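# Swap the seized roller for a good one

## Task

The roller bed holds four rollers and one of them is seized: pushing across its top as if to spin it makes it only rock slightly instead of turning. Each roller sits on a spring-loaded hexagonal axle, which comes out when you slide it toward one bracket until its opposite end leaves its hole. Move the seized roller into the scrap tray. Install a working roller in the empty position, with its axle centred the same way as the others and seated in both holes. Every good roller that began in the bed must still be in the bed at the end. The result only counts if it holds without the robot supporting anything.

## Robot and tools

Robot: two 6-joint arms with parallel grippers, named left_arm and right_arm. The names do not refer to image sides. Their bases (URDF root links) in the scene frame: left_arm at (-0.040, +0.306, 0) m with quat_wxyz (+0.997, 0, 0, -0.078); right_arm at (-0.010, -0.337, 0) m with quat_wxyz (+1.000, 0, 0, 0).

Scene frame: origin on the table surface midway between the arms. +z is up, +x reaches out over the table, and left_arm sits on the +y side. A gripper's fingers point along its own +z and close along its own y. The reported end_effector_position is the midpoint between the finger pads, roughly 1 cm behind the tips. It gets less accurate at long reach.

Tool execute_actions, argument actions: a list with zero or one entry.
- An empty list [] moves nothing and just returns the state.
- A motion entry is {"rows": [[...]], "steps": n}, with 1 to 15 rows and n from 1 to 15 (15 if omitted). Each control step lasts 1/30 s. Row k is applied on step k, and the final row repeats if there are fewer rows than steps.
- A wait entry is {"steps": n} with no rows, n up to 300. It returns after n steps counted from the previous result, and your thinking time eats into it.
- Optional pictures (true/false) decides whether camera images come back. By default they do.
If a call is refused, nothing is sent to the robot.

Row layout: one list of 14 numbers in [-1, 1] covering both arms, even if only one arm moves. The first 7 are left_arm: waist, shoulder, elbow, wrist pitch, wrist yaw, wrist roll, then gripper opening. The next 7 are right_arm in the same order.

The six joint numbers are offsets, not poses. Each is measured from that arm's joint angles in the most recent result that printed them. Before any result in the scene has shown them, and for later calls in the same reply, they are measured from where the arm is when the action begins. They are never measured from the previous row.

Offset scale, radians per 1.0: waist 1.264, shoulder 1.32, elbow 1.276, wrist pitch 1.83, wrist yaw 1.686, wrist roll 2.022.

Stated joint ranges in rad:
- waist -2.880..2.880
- shoulder 0.000..3.142
- elbow 0.000..3.019
- wrist pitch -1.693..1.571
- wrist yaw -1.571..1.571
- wrist roll -2.094..2.094
The true limits may differ by up to 0.019 rad either way. A call asking for more than 0.019 rad beyond a limit, in the outward direction, is refused. A smaller overshoot is clipped at the real limit and reported as "joint sent to its limit". That line may refer to an earlier action that is still running. If the line is absent, do not assume there is room left.

Gripper opening is absolute, not an offset: +1 is fully open (0.094 m between pads) and -1 is closed. grip_measured reports the actual opening on that same scale; each gripper's reading carries its own fixed error of about 1 mm. To hold a part, command roughly 0.03 below grip_measured for a firm grip, or less below it for a gentler one. Pad force tops out around 50-62 N. Very thin parts (under about 2 mm) are held more weakly.

Holding an arm still: a row of zero offsets is not a pause. It pulls the arm back to the reference angles, and the arm can sag a little more with each action. To hold an arm in place, make the first call of a reply command offsets back to the angles you want, and use zeros in later calls. If a joint keeps falling short, aim further.

Motion limits: each joint's target may lead its measured angle by at most 0.264 (waist), 0.32 (shoulder), 0.276 (elbow), 0.33 (wrist pitch), 0.186 (wrist yaw) or 0.522 (wrist roll) rad. If the targets would move the hand more than 70 mm from where it is, all of them are scaled back. Large moves therefore need several actions or some settling time. Between calls the arms keep heading for the last row sent, until everything has nearly stopped or a step is HELD.

Result lines:
- State line: each gripper's end_effector_position (m) and end_effector_quat_wxyz.
- Joint positions and Joint velocities: one block per arm giving the six joints (rad, rad/s), then the pad gap (m, m/s).
- grip_measured: the measured opening, as described above.
- HELD: marks steps on which all or part of your row was not sent.
- "joint command not followed": a clearance check changed or blocked some joint targets; the rest of the row still ran.
- MOTOR HOT: appears from 85 °C. At 100 °C that arm drops its load and goes limp while it cools (OVER-TEMPERATURE FAULT). Avoid long holds under load.

Cameras: cam_head_left and cam_head_right (672x504, pinhole with radial distortion), cam_left_wrist and cam_right_wrist (504x504 fisheye). The calibration lines give K, distortion and T_world_to_cam, which maps scene coordinates into the camera frame. Actual values can be slightly off. A wrist camera's pose follows its arm's joint readings.

Tool zoom_image, arguments:
- camera: one of the four names above.
- region: [x0, y0, x1, y1] in pixels of that camera's latest image, measured from the top-left, at most 504x504.
It returns an enlarged crop.

Tool read_manual, argument section ("licences"): returns the URDF licence texts only and does not move the robot.

Tool finished_scene, argument scene: the current scene's number. It ends that scene for good and reports whether the goal was met. The goal must still hold afterwards. Replying without any tool call also ends things.

Cautions:
- Identify the seized roller first by pushing gently across each roller's top.
- Slide axles against their springs smoothly and do not force them.
- Don't drop parts, slam them, or push very hard.
- Keep the arms from hitting or pressing each other.
- Never let anything leave the table.
- A held part may occasionally be tugged, or a loose object nudged, so check grips and placements.
- Make sure everything stays seated once the grippers let go.

Each tool is called in YAML: its name, and indented under it one key for each argument.

## Session

execute_actions:
  actions: []

Scene clock: 0.00 s of 9200.00 s.
left_arm: end_effector_position=(+0.2472, +0.7200, +0.2415) grip_measured=+1.000 end_effector_quat_wxyz=(+0.170, -0.015, +0.956, +0.240) | right_arm: end_effector_position=(+0.0358, -0.5484, +0.2211) grip_measured=+1.000 end_effector_quat_wxyz=(-0.011, +0.961, +0.165, +0.221)
Joint positions: left_arm=[ 1.119  1.31   1.129 -0.793 -0.004  0.932  0.094] | right_arm=[-1.684  0.96   0.88  -1.646 -0.419  1.085  0.094]
Joint velocities: left_arm=[-0.005 -0.005  0.002  0.002 -0.007  0.007  0.   ] | right_arm=[-0.005 -0.015  0.012 -0.017 -0.037 -0.051  0.   ]

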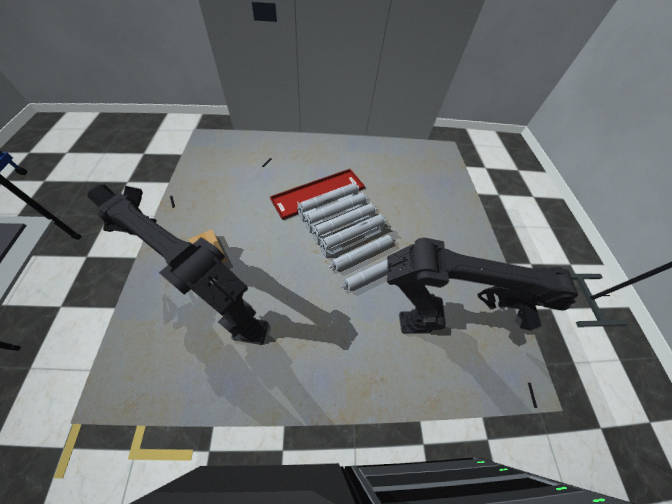

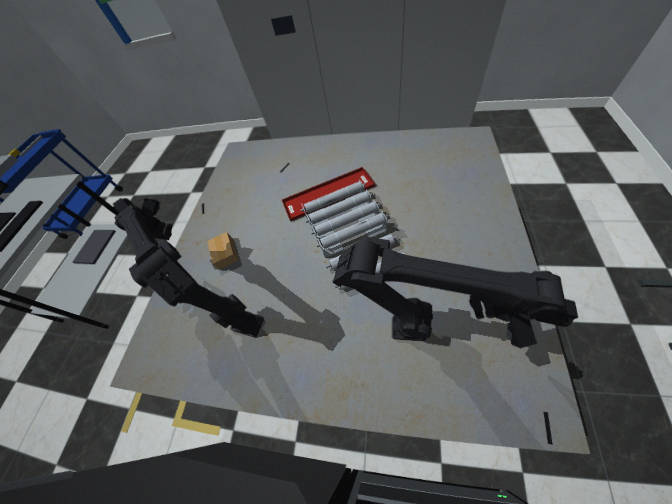

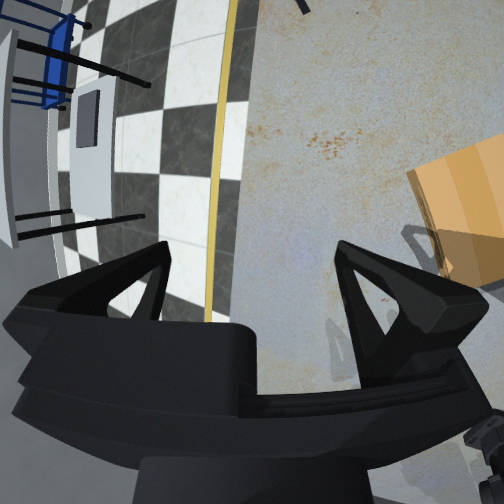

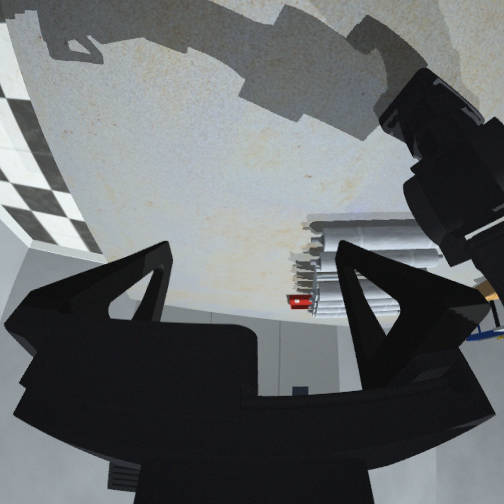

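zoom_image:
  camera: "cam_head_left"
  region: [260, 160, 420, 300]

zoom_image:
  camera: "cam_head_right"
  region: [270, 155, 420, 285]

Region (260, 160, 420, 300) of cam_head_left's 672x504 image, scaled by 3.150, with more detail than that image has; it fills the top 441 rows of this view, and the rest is white.

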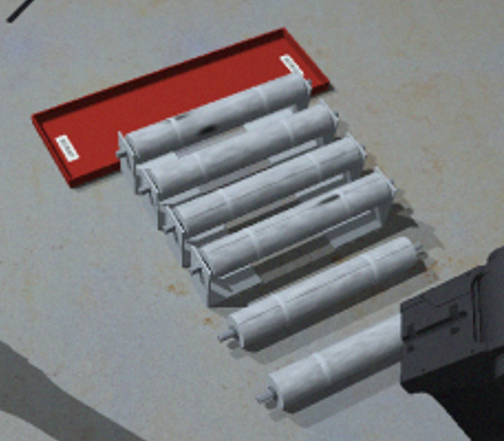

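Region (270, 155, 420, 285) of cam_head_right's 672x504 image, scaled by 3.360, with more detail than that image has; it fills the top 437 rows of this view, and the rest is white.

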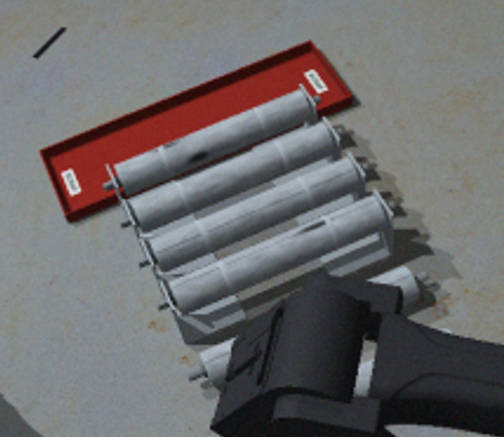

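execute_actions:
  actions:
    - {"rows":[[-0.6,0.005,0.17,-0.4415,0,-0.461,1,0.7,0.341,0.375,0.069,0.249,-0.537,1]],"steps":15}
  pictures: false

execute_actions:
  actions:
    - {"steps":30}
  pictures: false

Scene clock: 39.90 s of 9200.00 s.
left_arm: end_effector_position=(+0.3213, +0.4015, +0.2601) grip_measured=+1.000 end_effector_quat_wxyz=(+0.001, -0.035, +0.999, +0.003) | right_arm: end_effector_position=(+0.1861, -0.6616, +0.2108) grip_measured=+1.000 end_effector_quat_wxyz=(-0.053, +0.624, +0.779, +0.021)
Joint positions: left_arm=[ 0.413  1.314  1.293 -1.547 -0.005  0.187  0.094] | right_arm=[-1.028  1.416  1.258 -1.527 -0.003  0.322  0.094]
Joint velocities: left_arm=[-1.665  0.005  0.11  -0.706  0.125 -1.062  0.   ] | right_arm=[ 1.607 -0.005  0.129  0.032  0.066 -1.179  0.   ]
Steps of this call (steps 1 to 90: nothing new was sent; then 36.40 s passed at rest; steps 91 to 105: all 15 steps of this action). Readings (joint positions):
91: left_arm=[1.110 1.311 1.139 -0.827 -0.007 0.892] | right_arm=[-1.671 0.972 0.888 -1.642 -0.365 1.044]
92: left_arm=[1.092 1.314 1.156 -0.885 -0.008 0.843] | right_arm=[-1.638 1.000 0.911 -1.632 -0.307 0.994]
94: left_arm=[1.024 1.314 1.194 -0.996 -0.008 0.742] | right_arm=[-1.552 1.091 0.979 -1.606 -0.196 0.893]
98: left_arm=[0.830 1.314 1.261 -1.231 -0.008 0.523] | right_arm=[-1.377 1.291 1.130 -1.563 -0.046 0.692]
105: the state above

Scene clock: 40.90 s of 9200.00 s.
left_arm: end_effector_position=(+0.3189, +0.3807, +0.2660) grip_measured=+1.000 end_effector_quat_wxyz=(-0.013, -0.094, +0.995, -0.001) | right_arm: end_effector_position=(+0.2670, -0.6180, +0.2295) grip_measured=+1.000 end_effector_quat_wxyz=(-0.028, +0.393, +0.919, +0.012)
Joint positions: left_arm=[ 0.361  1.314  1.308 -1.591 -0.001  0.016  0.094] | right_arm=[-0.792  1.415  1.31  -1.527 -0.001  0.015  0.094]
Joint velocities: left_arm=[-0.005 -0.015 -0.002 -0.007 -0.022 -0.007  0.   ] | right_arm=[-0.005  0.005 -0.012 -0.017 -0.051  0.066  0.   ]
Steps of this call (steps 1 to 30: the robot went on to your last target). Readings (joint positions):
1: left_arm=[0.364 1.314 1.297 -1.566 -0.002 0.154] | right_arm=[-0.972 1.416 1.263 -1.527 -0.002 0.281]
2: left_arm=[0.331 1.314 1.301 -1.577 -0.000 0.127] | right_arm=[-0.916 1.416 1.269 -1.527 -0.002 0.237]
4: left_arm=[0.311 1.314 1.307 -1.587 0.000 0.089] | right_arm=[-0.819 1.416 1.286 -1.527 -0.002 0.156]
8: left_arm=[0.346 1.314 1.308 -1.591 0.000 0.046] | right_arm=[-0.760 1.416 1.309 -1.527 -0.004 0.069]
30: the state above

execute_actions:
  actions:
    - {"rows":[[-0.05,0,0.035,0,0,0,1,0.06,0,0.04,0,0,0,1],[-0.1,0,0.04,0,0,0,1,0.13,0,0.05,0,0,0,1],[-0.15,0,0.045,0,0,0,1,0.19,0,0.055,0,0,0,1],[-0.2,0,0.05,0,0,0,1,0.26,0,0.06,0,0,0,1],[-0.25,0,0.055,0,0,0,1,0.32,0,0.065,0,0,0,1],[-0.3,0,0.06,0,0,0,1,0.38,0,0.07,0,0,0,1],[-0.35,0,0.06,0,0,0,1,0.45,0,0.075,0,0,0,1],[-0.4,0,0.06,0,0,0,1,0.51,0,0.075,0,0,0,1],[-0.45,0,0.06,0,0,0,1,0.58,0,0.075,0,0,0,1],[-0.5,0,0.06,0,0,0,1,0.64,0,0.075,0,0,0,1]],"steps":15}
  pictures: false

execute_actions:
  actions:
    - {"steps":20}

Scene clock: 48.43 s of 9200.00 s.
left_arm: end_effector_position=(+0.2939, +0.1341, +0.2805) grip_measured=+1.000 end_effector_quat_wxyz=(+0.005, +0.242, +0.970, -0.003) | right_arm: end_effector_position=(+0.3839, -0.3776, +0.2309) grip_measured=+1.000 end_effector_quat_wxyz=(-0.029, +0.058, +0.998, +0.000)
Joint positions: left_arm=[-0.317  1.314  1.346 -1.591  0.003  0.016  0.094] | right_arm=[-0.102  1.415  1.313 -1.527  0.002  0.014  0.094]
Joint velocities: left_arm=[-0.347 -0.015  0.042 -0.012 -0.022 -0.007  0.   ] | right_arm=[ 1.646  0.015  0.115 -0.002 -0.066  0.007  0.   ]
Steps of this call (steps 1 to 15: the robot went on to your last target; steps 16 to 90: nothing new was sent; then 4.03 s passed at rest; steps 91 to 105: all 15 steps of this action). Readings (joint positions):
91: left_arm=[0.358 1.314 1.309 -1.591 -0.001 0.016] | right_arm=[-0.788 1.415 1.310 -1.527 0.000 0.014]
92: left_arm=[0.344 1.314 1.310 -1.591 -0.002 0.016] | right_arm=[-0.773 1.415 1.310 -1.527 0.003 0.014]
94: left_arm=[0.276 1.314 1.316 -1.591 -0.004 0.016] | right_arm=[-0.707 1.415 1.310 -1.527 0.004 0.014]
98: left_arm=[0.045 1.314 1.331 -1.591 -0.004 0.016] | right_arm=[-0.502 1.415 1.310 -1.527 0.004 0.014]
105: the state above

Scene clock: 49.10 s of 9200.00 s.
left_arm: end_effector_position=(+0.3019, +0.1500, +0.2810) grip_measured=+1.000 end_effector_quat_wxyz=(+0.006, +0.219, +0.976, -0.003) | right_arm: end_effector_position=(+0.3972, -0.3272, +0.2460) grip_measured=+1.000 end_effector_quat_wxyz=(-0.009, -0.004, +1.000, +0.001)
Joint positions: left_arm=[-0.27   1.314  1.348 -1.591  0.003  0.016  0.094] | right_arm=[ 0.023  1.415  1.354 -1.527 -0.002  0.014  0.094]
Joint velocities: left_arm=[-0.005 -0.005 -0.002 -0.017 -0.037  0.037  0.   ] | right_arm=[-0.005 -0.015  0.022 -0.002  0.022  0.066  0.   ]
Steps of this call (steps 1 to 20: the robot went on to your last target). Readings (joint positions):
1: left_arm=[-0.321 1.314 1.347 -1.591 0.003 0.016] | right_arm=[-0.049 1.415 1.319 -1.527 0.000 0.014]
2: left_arm=[-0.317 1.314 1.348 -1.591 0.003 0.016] | right_arm=[-0.004 1.415 1.327 -1.527 -0.002 0.014]
4: left_arm=[-0.298 1.314 1.348 -1.591 0.003 0.016] | right_arm=[0.051 1.415 1.343 -1.527 -0.006 0.014]
8: left_arm=[-0.270 1.314 1.348 -1.591 0.003 0.016] | right_arm=[0.046 1.415 1.354 -1.527 -0.004 0.014]
20: the state above
camera_calibration (this result's frames):
cam_left_wrist: T_world_to_cam=[[-0.444906, -0.895553, 0.00664299, 0.267279], [-0.728921, 0.366414, 0.578286, 0.0066806], [-0.52032, 0.252441, -0.815807, 0.475812], [0, 0, 0, 1]] pos_world=[0.371358, 0.1168, 0.382532]
cam_right_wrist: T_world_to_cam=[[0.00235311, -0.99998, -0.00592732, -0.330059], [-0.811397, -0.00537376, 0.58447, 0.183597], [-0.58449, 0.00343409, -0.811393, 0.554012], [0, 0, 0, 1]] pos_world=[0.473562, -0.330968, 0.340258]

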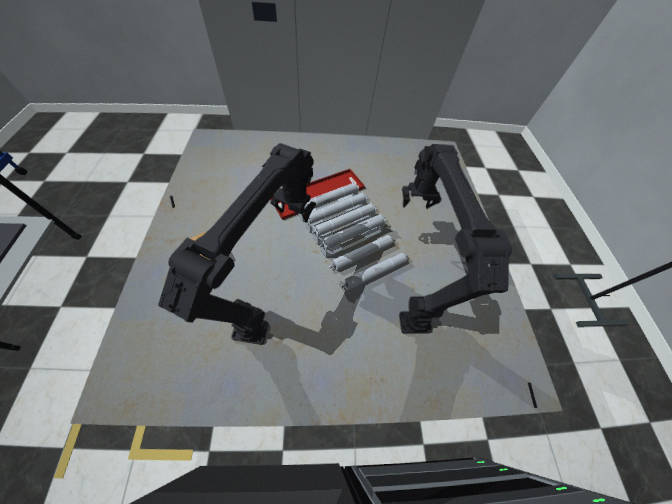

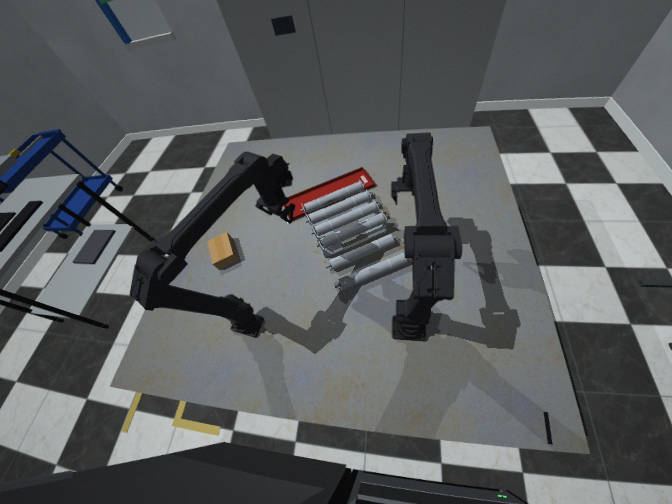

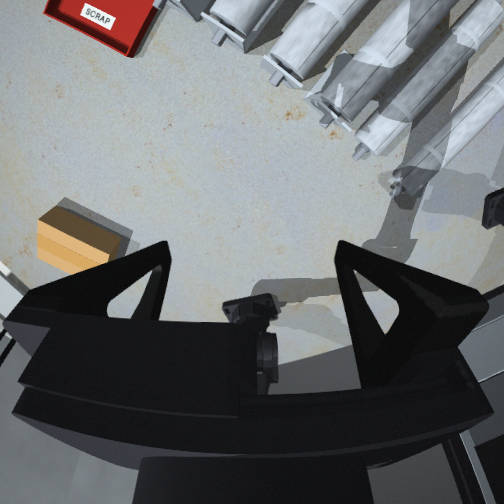

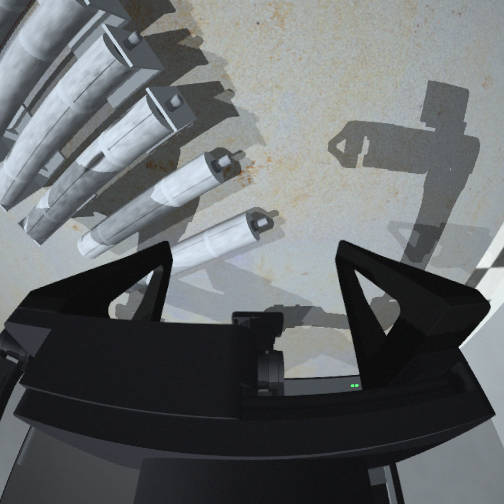

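zoom_image:
  camera: "cam_right_wrist"
  region: [60, 10, 300, 250]

zoom_image:
  camera: "cam_left_wrist"
  region: [190, 0, 430, 220]

Region (60, 10, 300, 250) of cam_right_wrist's 504x504 image, scaled by 2.100, with more detail than that image has.

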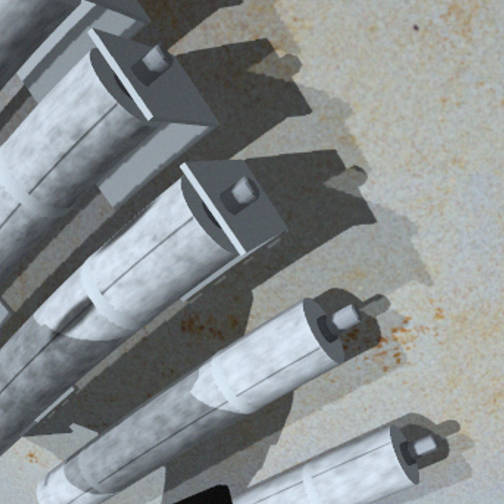

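Region (190, 0, 430, 220) of cam_left_wrist's 504x504 image, scaled by 2.100, with more detail than that image has; it fills the top 462 rows of this view, and the rest is white.

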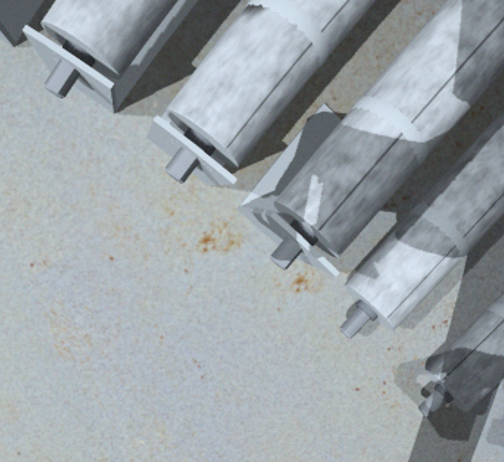

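execute_actions:
  actions:
    - {"rows":[[0.028,0.38,0.333,0.109,0,0.333,0.49,0.233,0.16,0.096,0.1235,0,0.683,0.49]],"steps":15}
  pictures: false

execute_actions:
  actions:
    - {"steps":30}
  pictures: false

Scene clock: 93.07 s of 9200.00 s.
left_arm: end_effector_position=(+0.4991, +0.0773, +0.2057) grip_measured=+0.492 end_effector_quat_wxyz=(+0.048, +0.477, +0.878, +0.003) | right_arm: end_effector_position=(+0.4586, -0.1675, +0.1716) grip_measured=+0.492 end_effector_quat_wxyz=(+0.012, +0.370, +0.929, +0.013)
Joint positions: left_arm=[-0.244  1.821  1.742 -1.395  0.003  0.595  0.07 ] | right_arm=[ 0.346  1.644  1.417 -1.309 -0.005  1.103  0.07 ]
Joint velocities: left_arm=[0.044 0.591 0.007 0.002 0.051 0.462 0.   ] | right_arm=[-0.122 -0.005  0.002 -0.012 -0.051  1.868  0.   ]
Steps of this call (steps 1 to 15: the robot went on to your last target; steps 16 to 90: nothing new was sent; then 40.47 s passed at rest; steps 91 to 105: all 15 steps of this action). Readings (joint positions):
91: left_arm=[-0.269 1.323 1.357 -1.583 0.003 0.052] | right_arm=[0.031 1.420 1.354 -1.513 0.000 0.050]
92: left_arm=[-0.268 1.343 1.384 -1.565 0.003 0.097] | right_arm=[0.046 1.428 1.358 -1.486 0.001 0.094]
94: left_arm=[-0.264 1.409 1.461 -1.522 0.003 0.188] | right_arm=[0.100 1.460 1.368 -1.436 0.002 0.186]
98: left_arm=[-0.257 1.578 1.627 -1.456 0.003 0.353] | right_arm=[0.239 1.553 1.395 -1.352 0.001 0.460]
105: the state above

Scene clock: 94.07 s of 9200.00 s.
left_arm: end_effector_position=(+0.4994, +0.0794, +0.2092) grip_measured=+0.492 end_effector_quat_wxyz=(+0.051, +0.509, +0.859, +0.006) | right_arm: end_effector_position=(+0.4621, -0.1765, +0.1756) grip_measured=+0.492 end_effector_quat_wxyz=(+0.013, +0.503, +0.864, +0.018)
Joint positions: left_arm=[-0.24   1.815  1.742 -1.395  0.003  0.673  0.07 ] | right_arm=[ 0.326  1.637  1.419 -1.309 -0.004  1.38   0.07 ]
Joint velocities: left_arm=[ 0.005 -0.005 -0.012 -0.002  0.022 -0.007 -0.001] | right_arm=[-0.005 -0.005  0.002 -0.002 -0.007  0.051  0.001]
Steps of this call (steps 1 to 30: the robot went on to your last target). Readings (joint positions):
1: left_arm=[-0.242 1.838 1.742 -1.395 0.003 0.610] | right_arm=[0.342 1.643 1.418 -1.309 -0.005 1.159]
2: left_arm=[-0.241 1.847 1.742 -1.395 0.003 0.623] | right_arm=[0.338 1.641 1.419 -1.309 -0.005 1.203]
4: left_arm=[-0.240 1.852 1.742 -1.395 0.003 0.641] | right_arm=[0.331 1.638 1.419 -1.309 -0.004 1.268]
8: left_arm=[-0.240 1.835 1.742 -1.395 0.003 0.660] | right_arm=[0.326 1.637 1.419 -1.309 -0.004 1.335]
30: the state above
All arms were judged still, so your last target was given up. Only a new action makes them travel on or press farther. Fingers that are still opening or closing keep moving.

execute_actions:
  actions:
    - {"rows":[[0,0.008,0.02,0,0,0,0.49,0,0.005,0.045,0,0,0,0.49],[0,0.016,0.02,0,0,0,0.49,0,0.01,0.045,0,0,0,0.49],[0,0.024,0.02,0,0,0,0.49,0,0.015,0.045,0,0,0,0.49],[0,0.032,0.02,0,0,0,0.49,0,0.02,0.045,0,0,0,0.49],[0,0.04,0.02,0,0,0,0.49,0,0.025,0.045,0,0,0,0.49],[0,0.048,0.02,0,0,0,0.49,0,0.03,0.045,0,0,0,0.49],[0,0.056,0.02,0,0,0,0.49,0,0.035,0.045,0,0,0,0.49],[0,0.062,0.02,0,0,0,0.49,0,0.04,0.045,0,0,0,0.49],[0,0.068,0.02,0,0,0,0.49,0,0.043,0.045,0,0,0,0.49],[0,0.074,0.02,0,0,0,0.49,0,0.045,0.045,0,0,0,0.49]],"steps":15}
  pictures: false

execute_actions:
  actions:
    - {"steps":15}

Scene clock: 102.70 s of 9200.00 s.
left_arm: end_effector_position=(+0.5034, +0.0777, +0.1664) grip_measured=+0.492 end_effector_quat_wxyz=(+0.014, +0.510, +0.860, +0.001) | right_arm: end_effector_position=(+0.4639, -0.1759, +0.1557) grip_measured=+0.492 end_effector_quat_wxyz=(-0.001, +0.503, +0.864, +0.002)
Joint positions: left_arm=[-0.24   1.891  1.742 -1.395  0.003  0.674  0.07 ] | right_arm=[ 0.326  1.68   1.421 -1.309 -0.004  1.38   0.07 ]
Joint velocities: left_arm=[-0.005  0.181 -0.007 -0.002 -0.007  0.022 -0.   ] | right_arm=[-0.005  0.063 -0.002 -0.002 -0.066  0.022  0.   ]
Steps of this call (steps 1 to 90: nothing new was sent; then 5.13 s passed at rest; steps 91 to 105: all 15 steps of this action). Readings (joint positions):
91: left_arm=[-0.240 1.815 1.742 -1.395 0.003 0.674] | right_arm=[0.326 1.637 1.419 -1.309 -0.004 1.380]
92: left_arm=[-0.240 1.815 1.742 -1.395 0.003 0.674] | right_arm=[0.326 1.637 1.419 -1.309 -0.004 1.380]
94: left_arm=[-0.240 1.816 1.742 -1.395 0.003 0.674] | right_arm=[0.326 1.637 1.419 -1.309 -0.004 1.380]
98: left_arm=[-0.240 1.829 1.742 -1.395 0.003 0.674] | right_arm=[0.326 1.645 1.419 -1.309 -0.004 1.380]
105: the state above

Scene clock: 103.20 s of 9200.00 s.
left_arm: end_effector_position=(+0.5037, +0.0776, +0.1606) grip_measured=+0.492 end_effector_quat_wxyz=(+0.009, +0.510, +0.860, -0.000) | right_arm: end_effector_position=(+0.4639, -0.1759, +0.1546) grip_measured=+0.492 end_effector_quat_wxyz=(-0.001, +0.503, +0.864, +0.001)
Joint positions: left_arm=[-0.24   1.901  1.742 -1.395  0.003  0.674  0.07 ] | right_arm=[ 0.326  1.682  1.421 -1.309 -0.004  1.38   0.07 ]
Joint velocities: left_arm=[-0.005 -0.015 -0.002  0.017  0.037 -0.081 -0.001] | right_arm=[-0.005  0.015  0.002  0.002 -0.022 -0.095  0.001]
Steps of this call (steps 1 to 15: the robot went on to your last target). Readings (joint positions):
1: left_arm=[-0.240 1.896 1.742 -1.395 0.003 0.674] | right_arm=[0.326 1.682 1.421 -1.309 -0.004 1.380]
2: left_arm=[-0.240 1.900 1.742 -1.395 0.003 0.674] | right_arm=[0.326 1.682 1.421 -1.309 -0.004 1.380]
4: left_arm=[-0.240 1.901 1.742 -1.395 0.003 0.674] | right_arm=[0.326 1.682 1.421 -1.309 -0.004 1.380]
8: left_arm=[-0.240 1.901 1.742 -1.395 0.003 0.674] | right_arm=[0.326 1.682 1.421 -1.309 -0.004 1.380]
15: the state above
camera_calibration (this result's frames):
cam_left_wrist: T_world_to_cam=[[-0.88612, -0.463434, -0.00447365, 0.483557], [-0.380946, 0.722832, 0.576537, 0.0473114], [-0.263953, 0.512585, -0.817059, 0.351773], [0, 0, 0, 1]] pos_world=[0.539364, 0.00958518, 0.262306]
cam_right_wrist: T_world_to_cam=[[-0.872517, -0.488562, -0.00460189, 0.316141], [-0.402485, 0.71339, 0.573656, 0.230396], [-0.276984, 0.502377, -0.819083, 0.464583], [0, 0, 0, 1]] pos_world=[0.497252, -0.243303, 0.249819]

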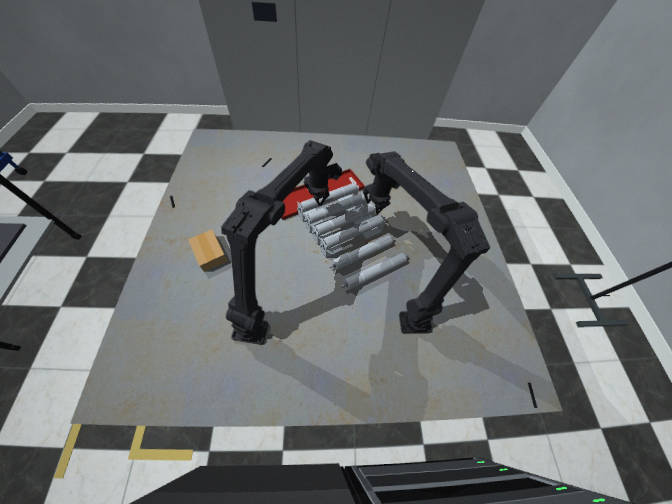

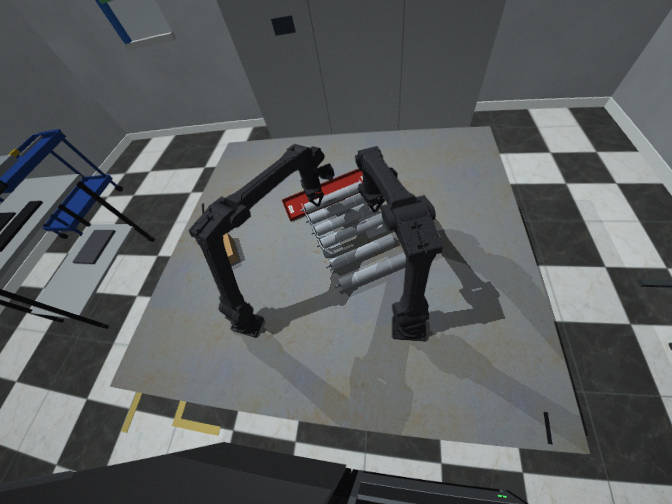

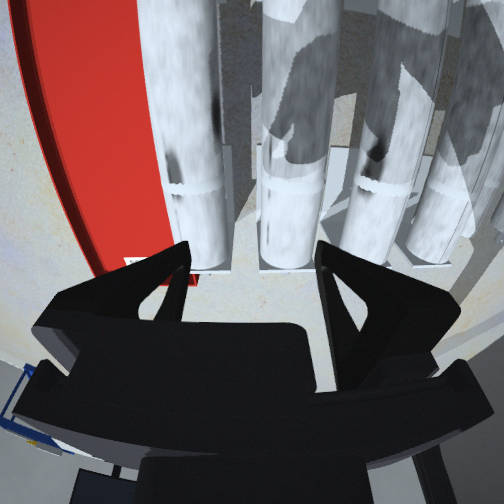

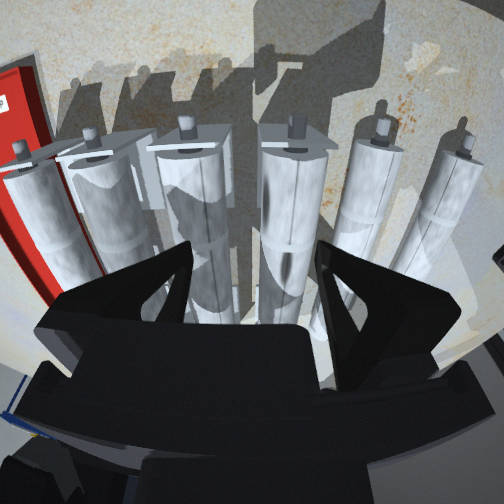

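execute_actions:
  actions:
    - {"rows":[[0,0.009,0.01,0.01,0,0,0.49,0,0.012,0.03,0.01,0,0,0.49],[0,0.009,0,0.015,0,0,0.49,0,0.014,0.025,0.015,0,0,0.49],[0,0.009,-0.008,0.02,0,0,0.49,0,0.016,0.02,0.02,0,0,0.49],[0,0.009,-0.016,0.025,0,0,0.49,0,0.018,0.013,0.025,0,0,0.49],[0,0.009,-0.024,0.03,0,0,0.49,0,0.02,0.006,0.03,0,0,0.49],[0,0.009,-0.032,0.035,0,0,0.49,0,0.022,0,0.035,0,0,0.49],[0,0.009,-0.04,0.04,0,0,0.49,0,0.024,-0.006,0.04,0,0,0.49],[0,0.009,-0.048,0.045,0,0,0.49,0,0.026,-0.012,0.045,0,0,0.49],[0,0.009,-0.056,0.05,0,0,0.49,0,0.026,-0.018,0.05,0,0,0.49],[0,0.009,-0.063,0.05,0,0,0.49,0,0.026,-0.025,0.052,0,0,0.49]],"steps":15}
  pictures: false

execute_actions:
  actions:
    - {"steps":12}

Scene clock: 124.33 s of 9200.00 s.
left_arm: end_effector_position=(+0.4962, +0.0807, +0.1287) grip_measured=+0.492 end_effector_quat_wxyz=(+0.005, +0.510, +0.860, -0.001) | right_arm: end_effector_position=(+0.4770, -0.1715, +0.1436) grip_measured=+0.492 end_effector_quat_wxyz=(+0.016, +0.503, +0.864, +0.022)
Joint positions: left_arm=[-0.24   1.901  1.657 -1.317  0.003  0.674  0.07 ] | right_arm=[ 0.326  1.692  1.402 -1.227 -0.004  1.38   0.07 ]
Joint velocities: left_arm=[-0.005  0.005  0.017  0.017 -0.007  0.051  0.001] | right_arm=[ 0.005  0.054 -0.027 -0.002 -0.037 -0.066 -0.001]
Steps of this call (steps 1 to 15: the robot went on to your last target; steps 16 to 90: nothing new was sent; then 17.63 s passed at rest; steps 91 to 105: all 15 steps of this action). Readings (joint positions):
91: left_arm=[-0.240 1.901 1.742 -1.394 0.003 0.674] | right_arm=[0.326 1.682 1.421 -1.308 -0.004 1.380]
92: left_arm=[-0.240 1.901 1.742 -1.390 0.003 0.674] | right_arm=[0.326 1.682 1.421 -1.304 -0.004 1.380]
94: left_arm=[-0.240 1.901 1.738 -1.374 0.003 0.674] | right_arm=[0.326 1.682 1.421 -1.291 -0.004 1.380]
98: left_arm=[-0.240 1.901 1.705 -1.338 0.003 0.674] | right_arm=[0.326 1.684 1.421 -1.256 -0.004 1.380]
105: the state above

Scene clock: 124.73 s of 9200.00 s.
left_arm: end_effector_position=(+0.4969, +0.0804, +0.1287) grip_measured=+0.492 end_effector_quat_wxyz=(+0.007, +0.510, +0.860, -0.000) | right_arm: end_effector_position=(+0.4769, -0.1715, +0.1415) grip_measured=+0.492 end_effector_quat_wxyz=(+0.015, +0.503, +0.864, +0.020)
Joint positions: left_arm=[-0.24   1.901  1.657 -1.314  0.003  0.674  0.07 ] | right_arm=[ 0.326  1.695  1.401 -1.226 -0.004  1.38   0.07 ]
Joint velocities: left_arm=[ 0.005 -0.005  0.007 -0.007  0.022 -0.022 -0.001] | right_arm=[-0.005 -0.005 -0.027  0.002  0.037  0.007 -0.   ]
Steps of this call (steps 1 to 12: the robot went on to your last target). Readings (joint positions):
1: left_arm=[-0.240 1.901 1.657 -1.315 0.003 0.674] | right_arm=[0.326 1.693 1.401 -1.227 -0.004 1.380]
2: left_arm=[-0.240 1.901 1.657 -1.315 0.003 0.674] | right_arm=[0.326 1.695 1.401 -1.227 -0.004 1.380]
4: left_arm=[-0.240 1.901 1.657 -1.314 0.003 0.674] | right_arm=[0.326 1.695 1.401 -1.227 -0.004 1.380]
8: left_arm=[-0.240 1.901 1.657 -1.314 0.003 0.674] | right_arm=[0.326 1.695 1.401 -1.226 -0.004 1.380]
12: the state above
camera_calibration (this result's frames):
cam_left_wrist: T_world_to_cam=[[-0.886132, -0.463429, -0.00203884, 0.478366], [-0.378913, 0.72198, 0.578938, 0.0597354], [-0.266825, 0.513788, -0.815369, 0.323588], [0, 0, 0, 1]] pos_world=[0.532871, 0.0123052, 0.230236]
cam_right_wrist: T_world_to_cam=[[-0.871117, -0.488088, -0.0540788, 0.336014], [-0.429652, 0.704194, 0.565252, 0.252555], [-0.237811, 0.515636, -0.823143, 0.439442], [0, 0, 0, 1]] pos_world=[0.505723, -0.240436, 0.237138]

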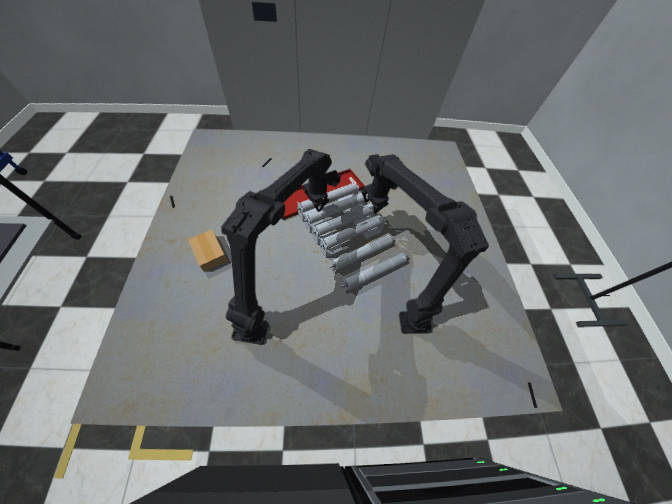

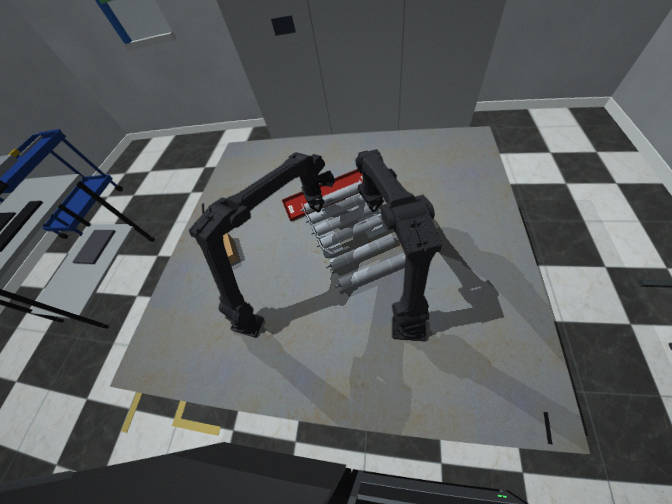

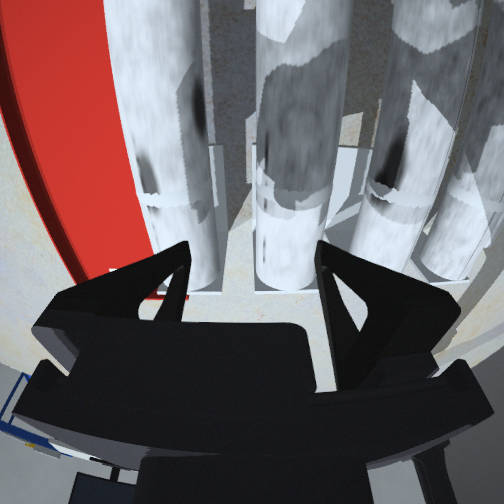

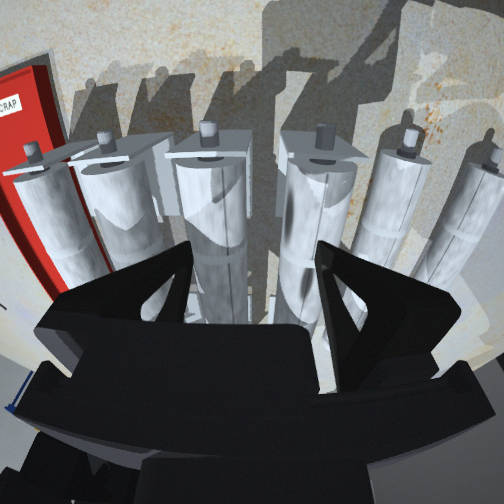

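execute_actions:
  actions:
    - {"rows":[[0.005,0,0,0.005,0,0,0.49,0,0,-0.015,0.005,0,0,0.49],[0.01,0,0,0.01,0,0,0.49,0,0,-0.02,0.005,0,0,0.49],[0.015,0,-0.005,0.015,0,0,0.49,0,0,-0.025,0.005,0,0,0.49],[0.021,0,-0.01,0.02,0,0,0.49,0,0,-0.03,0.01,0,0,0.49],[0.021,0,-0.015,0.02,0,0,0.49,0,0,-0.035,0.01,0,0,0.49],[0.021,0,-0.02,0.027,0,0,0.49,0,0,-0.04,0.01,0,0,0.49],[0.021,0,-0.024,0.027,0,0,0.49,0,0,-0.045,0.013,0,0,0.49],[0.021,0,-0.028,0.027,0,0,0.49,0,0,-0.05,0.013,0,0,0.49],[0.021,0,-0.028,0.027,0,0,0.49,0,0,-0.055,0.013,0,0,0.49],[0.021,0,-0.028,0.027,0,0,0.49,0,0,-0.06,0.013,0,0,0.49]],"steps":15}
  pictures: false

execute_actions:
  actions:
    - {"steps":10}

Scene clock: 134.97 s of 9200.00 s.
left_arm: end_effector_position=(+0.4996, +0.0932, +0.1163) grip_measured=+0.491 end_effector_quat_wxyz=(+0.009, +0.500, +0.866, +0.000) | right_arm: end_effector_position=(+0.4561, -0.1785, +0.1169) grip_measured=+0.492 end_effector_quat_wxyz=(-0.003, +0.503, +0.864, -0.001)
Joint positions: left_arm=[-0.218  1.9    1.623 -1.274  0.003  0.674  0.07 ] | right_arm=[ 0.326  1.695  1.334 -1.215 -0.004  1.38   0.07 ]
Joint velocities: left_arm=[-0.015 -0.005 -0.017 -0.012 -0.081 -0.022  0.   ] | right_arm=[ 0.005  0.005 -0.002  0.002  0.022  0.007 -0.001]
Steps of this call (steps 1 to 15: the robot went on to your last target; steps 16 to 90: nothing new was sent; then 6.73 s passed at rest; steps 91 to 105: all 15 steps of this action). Readings (joint positions):
91: left_arm=[-0.240 1.901 1.657 -1.314 0.003 0.674] | right_arm=[0.326 1.695 1.401 -1.226 -0.004 1.380]
92: left_arm=[-0.240 1.901 1.657 -1.312 0.003 0.674] | right_arm=[0.326 1.695 1.400 -1.226 -0.004 1.380]
94: left_arm=[-0.238 1.901 1.655 -1.301 0.003 0.674] | right_arm=[0.326 1.695 1.392 -1.224 -0.004 1.380]
98: left_arm=[-0.227 1.901 1.636 -1.278 0.003 0.674] | right_arm=[0.326 1.695 1.363 -1.217 -0.004 1.380]
105: the state above

Scene clock: 135.30 s of 9200.00 s.
left_arm: end_effector_position=(+0.4996, +0.0932, +0.1163) grip_measured=+0.491 end_effector_quat_wxyz=(+0.009, +0.500, +0.866, +0.000) | right_arm: end_effector_position=(+0.4563, -0.1785, +0.1169) grip_measured=+0.492 end_effector_quat_wxyz=(-0.003, +0.503, +0.864, -0.000)
Joint positions: left_arm=[-0.218  1.9    1.623 -1.274  0.003  0.674  0.07 ] | right_arm=[ 0.326  1.695  1.334 -1.214 -0.004  1.38   0.07 ]
Joint velocities: left_arm=[ 0.005 -0.005 -0.002  0.002 -0.037  0.007 -0.002] | right_arm=[-0.005 -0.015 -0.002  0.002 -0.037 -0.007  0.   ]
Steps of this call (steps 1 to 10: the robot went on to your last target). Readings (joint positions):
1: left_arm=[-0.218 1.900 1.623 -1.274 0.003 0.674] | right_arm=[0.326 1.695 1.334 -1.215 -0.004 1.380]
2: left_arm=[-0.218 1.900 1.623 -1.274 0.003 0.674] | right_arm=[0.326 1.695 1.334 -1.214 -0.004 1.380]
4: left_arm=[-0.218 1.900 1.623 -1.274 0.003 0.674] | right_arm=[0.326 1.695 1.334 -1.214 -0.004 1.380]
8: left_arm=[-0.218 1.900 1.623 -1.274 0.003 0.674] | right_arm=[0.326 1.695 1.334 -1.214 -0.004 1.380]
10: the state above
camera_calibration (this result's frames):
cam_left_wrist: T_world_to_cam=[[-0.875643, -0.482928, -0.00544756, 0.483665], [-0.397663, 0.714548, 0.575574, 0.0691617], [-0.274068, 0.506164, -0.817732, 0.312275], [0, 0, 0, 1]] pos_world=[0.536606, 0.0260933, 0.218185]
cam_right_wrist: T_world_to_cam=[[-0.872527, -0.488566, -0.000101525, 0.307574], [-0.399996, 0.714232, 0.574348, 0.249699], [-0.280534, 0.501175, -0.818611, 0.434296], [0, 0, 0, 1]] pos_world=[0.49008, -0.245731, 0.212136]

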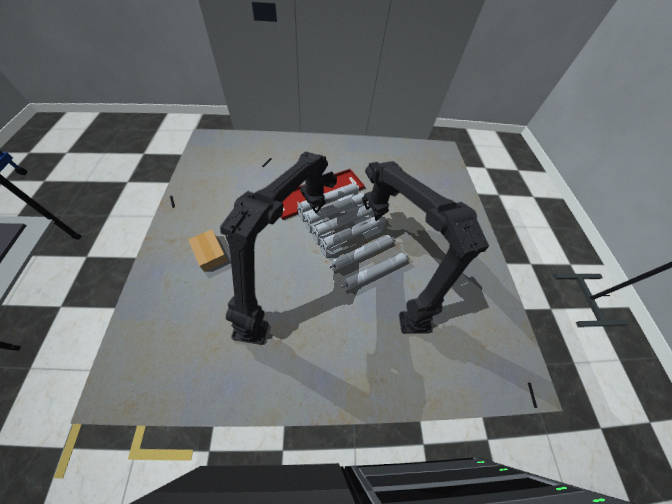

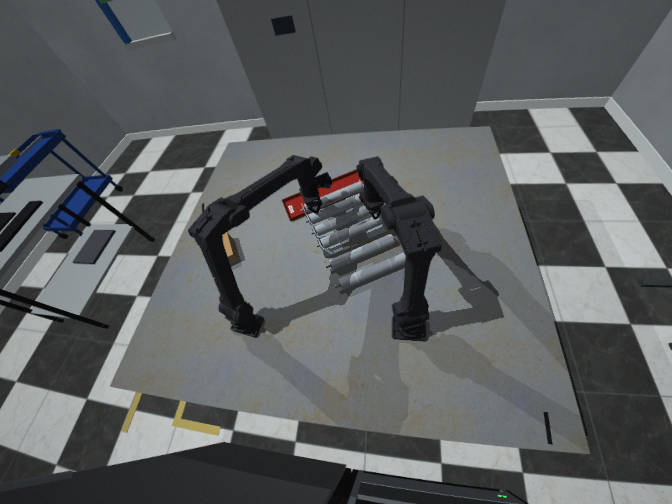

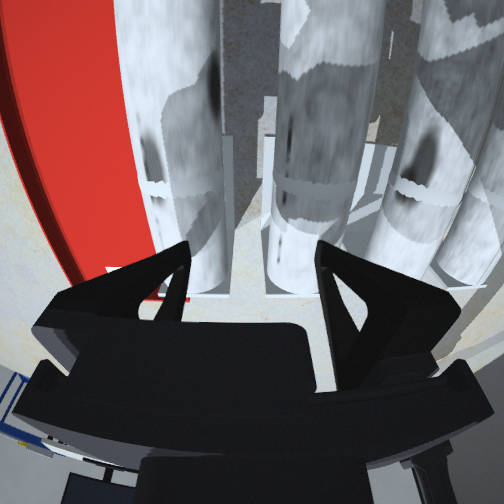

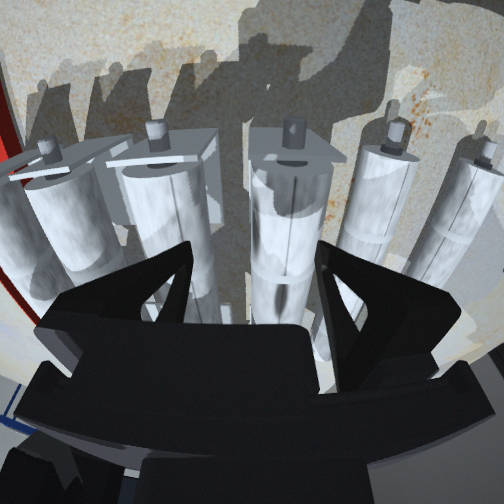

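execute_actions:
  actions:
    - {"rows":[[0,0,-0.01,0,0,0,0.49,0,0.01,0.04,0,0,0,0.49],[0,0,-0.02,0,0,0,0.49,0,0.015,0.05,0,0,0,0.49],[0,0,-0.02,0,0,0,0.45,0,0.02,0.06,0,0,0,0.49],[0,0,-0.02,0,0,0,0.4,0,0.025,0.07,0,0,0,0.49],[0,0,-0.02,0,0,0,0.35,0,0.03,0.078,0,0,0,0.49],[0,0,-0.02,0,0,0,0.3,0,0.035,0.078,0,0,0,0.49],[0,0,-0.02,0,0,0,0.25,0,0.039,0.078,0,0,0,0.49],[0,0,-0.02,0,0,0,0.2,0,0.039,0.078,0,0,0,0.49],[0,0,-0.02,0,0,0,0.15,0,0.039,0.078,0,0,0,0.49]],"steps":15}
  pictures: false

execute_actions:
  actions:
    - {"steps":10}

Scene clock: 144.37 s of 9200.00 s.
left_arm: end_effector_position=(+0.4944, +0.0951, +0.1140) grip_measured=+0.152 end_effector_quat_wxyz=(+0.005, +0.500, +0.866, -0.001) | right_arm: end_effector_position=(+0.4742, -0.1724, +0.1222) grip_measured=+0.492 end_effector_quat_wxyz=(+0.005, +0.503, +0.864, +0.009)
Joint positions: left_arm=[-0.218  1.894  1.607 -1.274  0.004  0.674  0.054] | right_arm=[ 0.326  1.722  1.385 -1.214 -0.004  1.38   0.07 ]
Joint velocities: left_arm=[-0.005 -0.005 -0.002 -0.007 -0.022  0.037  0.   ] | right_arm=[-0.005  0.005 -0.022  0.002 -0.037  0.081 -0.002]
Steps of this call (steps 1 to 15: the robot went on to your last target; steps 16 to 90: nothing new was sent; then 5.57 s passed at rest; steps 91 to 105: all 15 steps of this action). Readings (joint positions):
91: left_arm=[-0.218 1.900 1.621 -1.274 0.003 0.674] | right_arm=[0.326 1.695 1.334 -1.214 -0.004 1.380]
92: left_arm=[-0.218 1.900 1.618 -1.274 0.002 0.674] | right_arm=[0.326 1.695 1.334 -1.214 -0.004 1.380]
94: left_arm=[-0.218 1.896 1.611 -1.274 0.002 0.674] | right_arm=[0.326 1.698 1.341 -1.214 -0.004 1.380]
98: left_arm=[-0.218 1.894 1.607 -1.274 0.004 0.674] | right_arm=[0.326 1.714 1.377 -1.214 -0.004 1.380]
105: the state above

Scene clock: 144.70 s of 9200.00 s.
left_arm: end_effector_position=(+0.4944, +0.0951, +0.1140) grip_measured=+0.152 end_effector_quat_wxyz=(+0.005, +0.500, +0.866, -0.001) | right_arm: end_effector_position=(+0.4742, -0.1724, +0.1220) grip_measured=+0.492 end_effector_quat_wxyz=(+0.005, +0.503, +0.864, +0.008)
Joint positions: left_arm=[-0.218  1.894  1.607 -1.274  0.004  0.674  0.054] | right_arm=[ 0.326  1.723  1.385 -1.214 -0.004  1.38   0.07 ]
Joint velocities: left_arm=[-0.005 -0.015  0.007  0.002 -0.022  0.022 -0.001] | right_arm=[-0.005 -0.015  0.022 -0.002 -0.022 -0.037 -0.   ]
Steps of this call (steps 1 to 10: the robot went on to your last target). Readings (joint positions):
1: left_arm=[-0.218 1.894 1.607 -1.274 0.004 0.674] | right_arm=[0.326 1.723 1.385 -1.214 -0.004 1.380]
2: left_arm=[-0.218 1.894 1.607 -1.274 0.004 0.674] | right_arm=[0.326 1.723 1.385 -1.214 -0.004 1.380]
4: left_arm=[-0.218 1.894 1.607 -1.274 0.004 0.674] | right_arm=[0.326 1.723 1.385 -1.214 -0.004 1.380]
8: left_arm=[-0.218 1.894 1.607 -1.274 0.004 0.674] | right_arm=[0.326 1.723 1.385 -1.214 -0.004 1.380]
10: the state above
camera_calibration (this result's frames):
cam_left_wrist: T_world_to_cam=[[-0.875669, -0.482909, 0.00152044, 0.479178], [-0.392277, 0.713153, 0.580975, 0.0639536], [-0.281643, 0.508146, -0.81392, 0.311129], [0, 0, 0, 1]] pos_world=[0.532316, 0.0276921, 0.21535]
cam_right_wrist: T_world_to_cam=[[-0.872273, -0.48848, -0.0229764, 0.328754], [-0.412616, 0.70996, 0.570705, 0.255279], [-0.262465, 0.507291, -0.820834, 0.433207], [0, 0, 0, 1]] pos_world=[0.505797, -0.240411, 0.217455]

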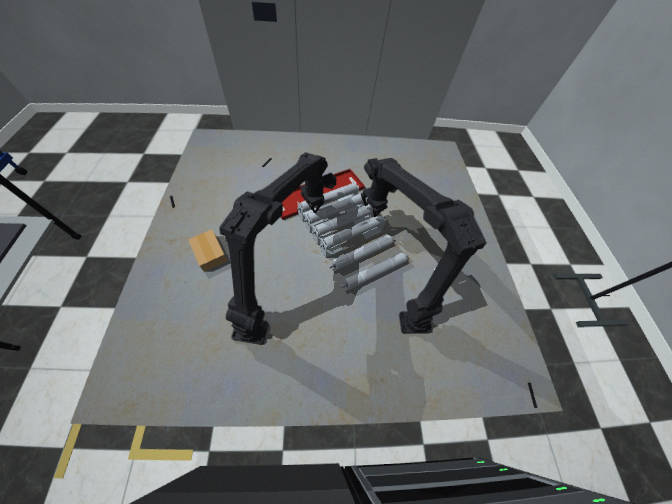

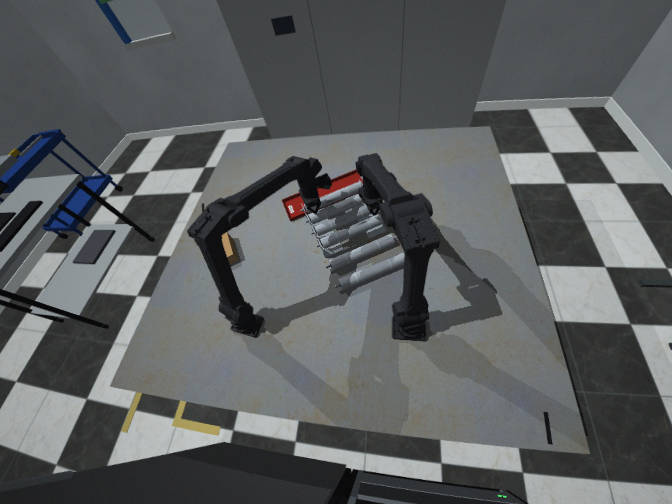

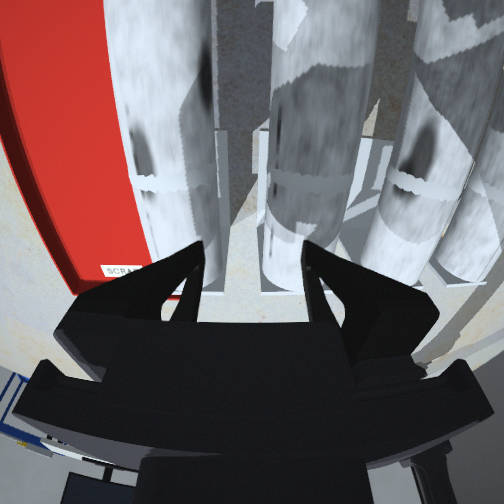

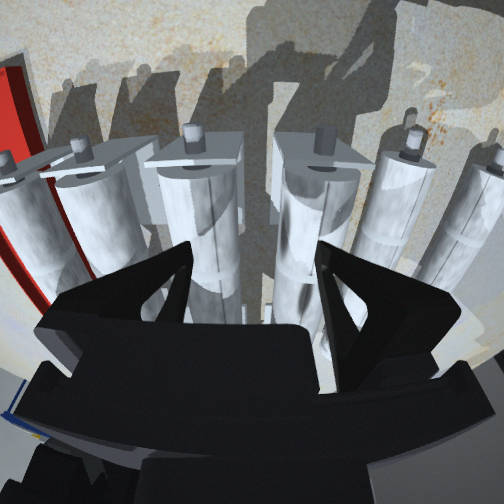

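execute_actions:
  actions:
    - {"rows":[[0,0.005,-0.008,0,0,0,0.2,0,0.01,-0.01,0,0,0,0.49],[0,0.005,-0.008,0,0,0,0.27,0,0.01,-0.02,0,0,0,0.49],[0,0.005,-0.008,0,0,0,0.34,0,0.01,-0.025,0,0,0,0.49],[0,0.005,-0.008,0,0,0,0.41,0,0.01,-0.03,0,0,0,0.49],[0,0.005,-0.008,0,0,0,0.48,0,0.01,-0.035,0,0,0,0.49],[0,0.005,-0.008,0,0,0,0.55,0,0.01,-0.04,0,0,0,0.49],[0,0.005,-0.008,0,0,0,0.62,0,0.01,-0.04,0,0,0,0.49],[0,0.005,-0.008,0,0,0,0.69,0,0.01,-0.04,0,0,0,0.49],[0,0.005,-0.008,0,0,0,0.76,0,0.01,-0.04,0,0,0,0.49],[0,0.005,-0.008,0,0,0,0.83,0,0.01,-0.04,0,0,0,0.49]],"steps":15}

Scene clock: 153.63 s of 9200.00 s.
left_arm: end_effector_position=(+0.4940, +0.0945, +0.1156) grip_measured=+0.828 end_effector_quat_wxyz=(+0.006, +0.501, +0.866, -0.002) | right_arm: end_effector_position=(+0.4589, -0.1776, +0.1069) grip_measured=+0.492 end_effector_quat_wxyz=(-0.009, +0.503, +0.864, -0.008)
Joint positions: left_arm=[-0.219  1.891  1.606 -1.275  0.005  0.674  0.086] | right_arm=[ 0.326  1.723  1.342 -1.214 -0.004  1.38   0.07 ]
Joint velocities: left_arm=[-0.015 -0.005 -0.002  0.002  0.022  0.007 -0.001] | right_arm=[-0.005  0.005 -0.012  0.012  0.007 -0.007 -0.   ]
Steps of this call (steps 1 to 15: the robot went on to your last target; steps 16 to 90: nothing new was sent; then 5.43 s passed at rest; steps 91 to 105: all 15 steps of this action). Readings (joint positions):
91: left_arm=[-0.218 1.894 1.607 -1.274 0.004 0.674] | right_arm=[0.326 1.723 1.385 -1.214 -0.004 1.380]
92: left_arm=[-0.218 1.894 1.607 -1.274 0.004 0.674] | right_arm=[0.326 1.723 1.383 -1.214 -0.004 1.380]
94: left_arm=[-0.218 1.894 1.607 -1.274 0.004 0.674] | right_arm=[0.326 1.723 1.376 -1.214 -0.004 1.380]
98: left_arm=[-0.219 1.891 1.606 -1.275 0.005 0.674] | right_arm=[0.326 1.723 1.349 -1.214 -0.004 1.380]
105: the state above
camera_calibration (this result's frames):
cam_left_wrist: T_world_to_cam=[[-0.876045, -0.482228, 0.000940434, 0.478759], [-0.392716, 0.71456, 0.578945, 0.0635901], [-0.279856, 0.506813, -0.815366, 0.311952], [0, 0, 0, 1]] pos_world=[0.531689, 0.0273311, 0.217089]
cam_right_wrist: T_world_to_cam=[[-0.87236, -0.488509, 0.018649, 0.308169], [-0.389594, 0.717753, 0.577102, 0.251408], [-0.295305, 0.496175, -0.816459, 0.432052], [0, 0, 0, 1]] pos_world=[0.494369, -0.244279, 0.201917]

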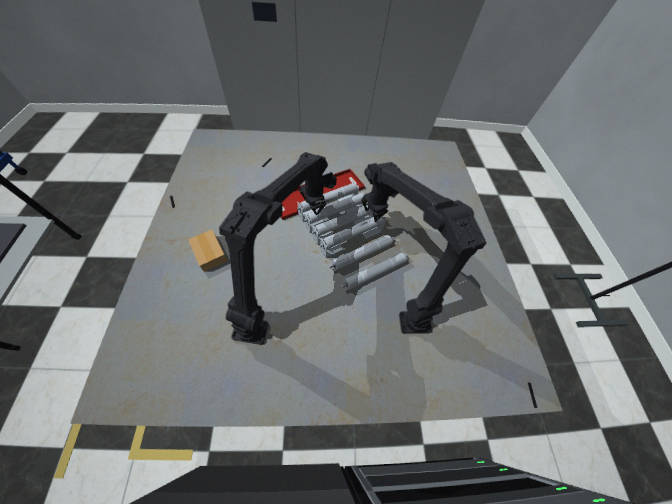

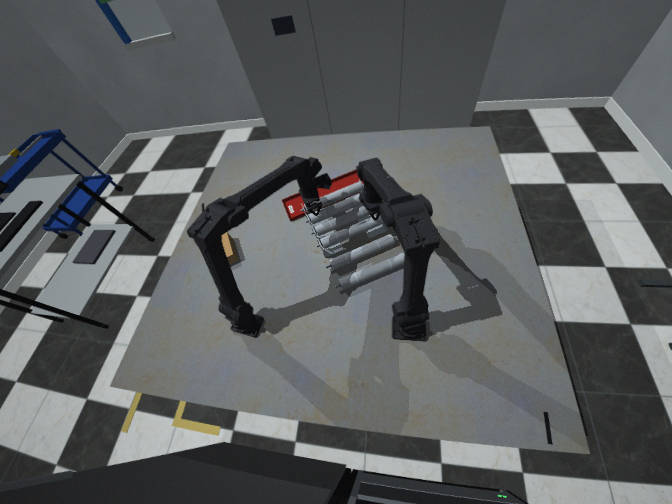

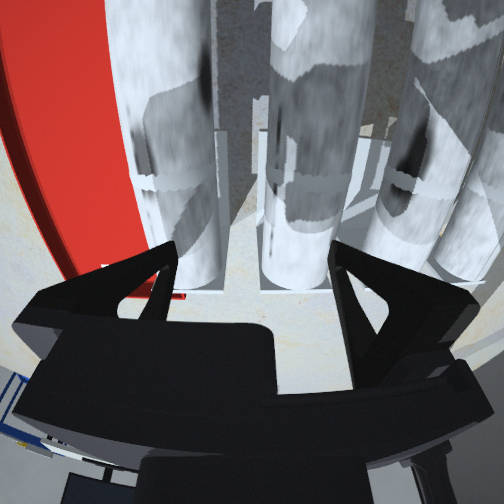

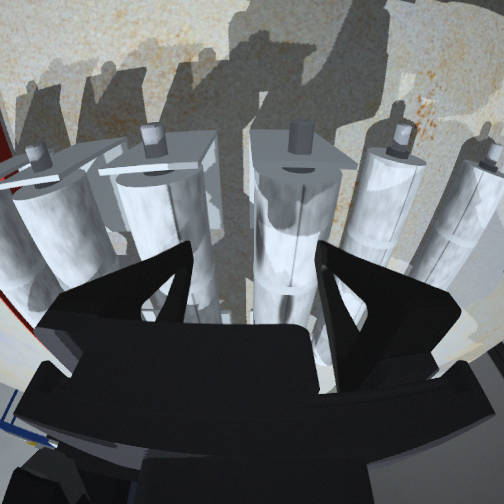

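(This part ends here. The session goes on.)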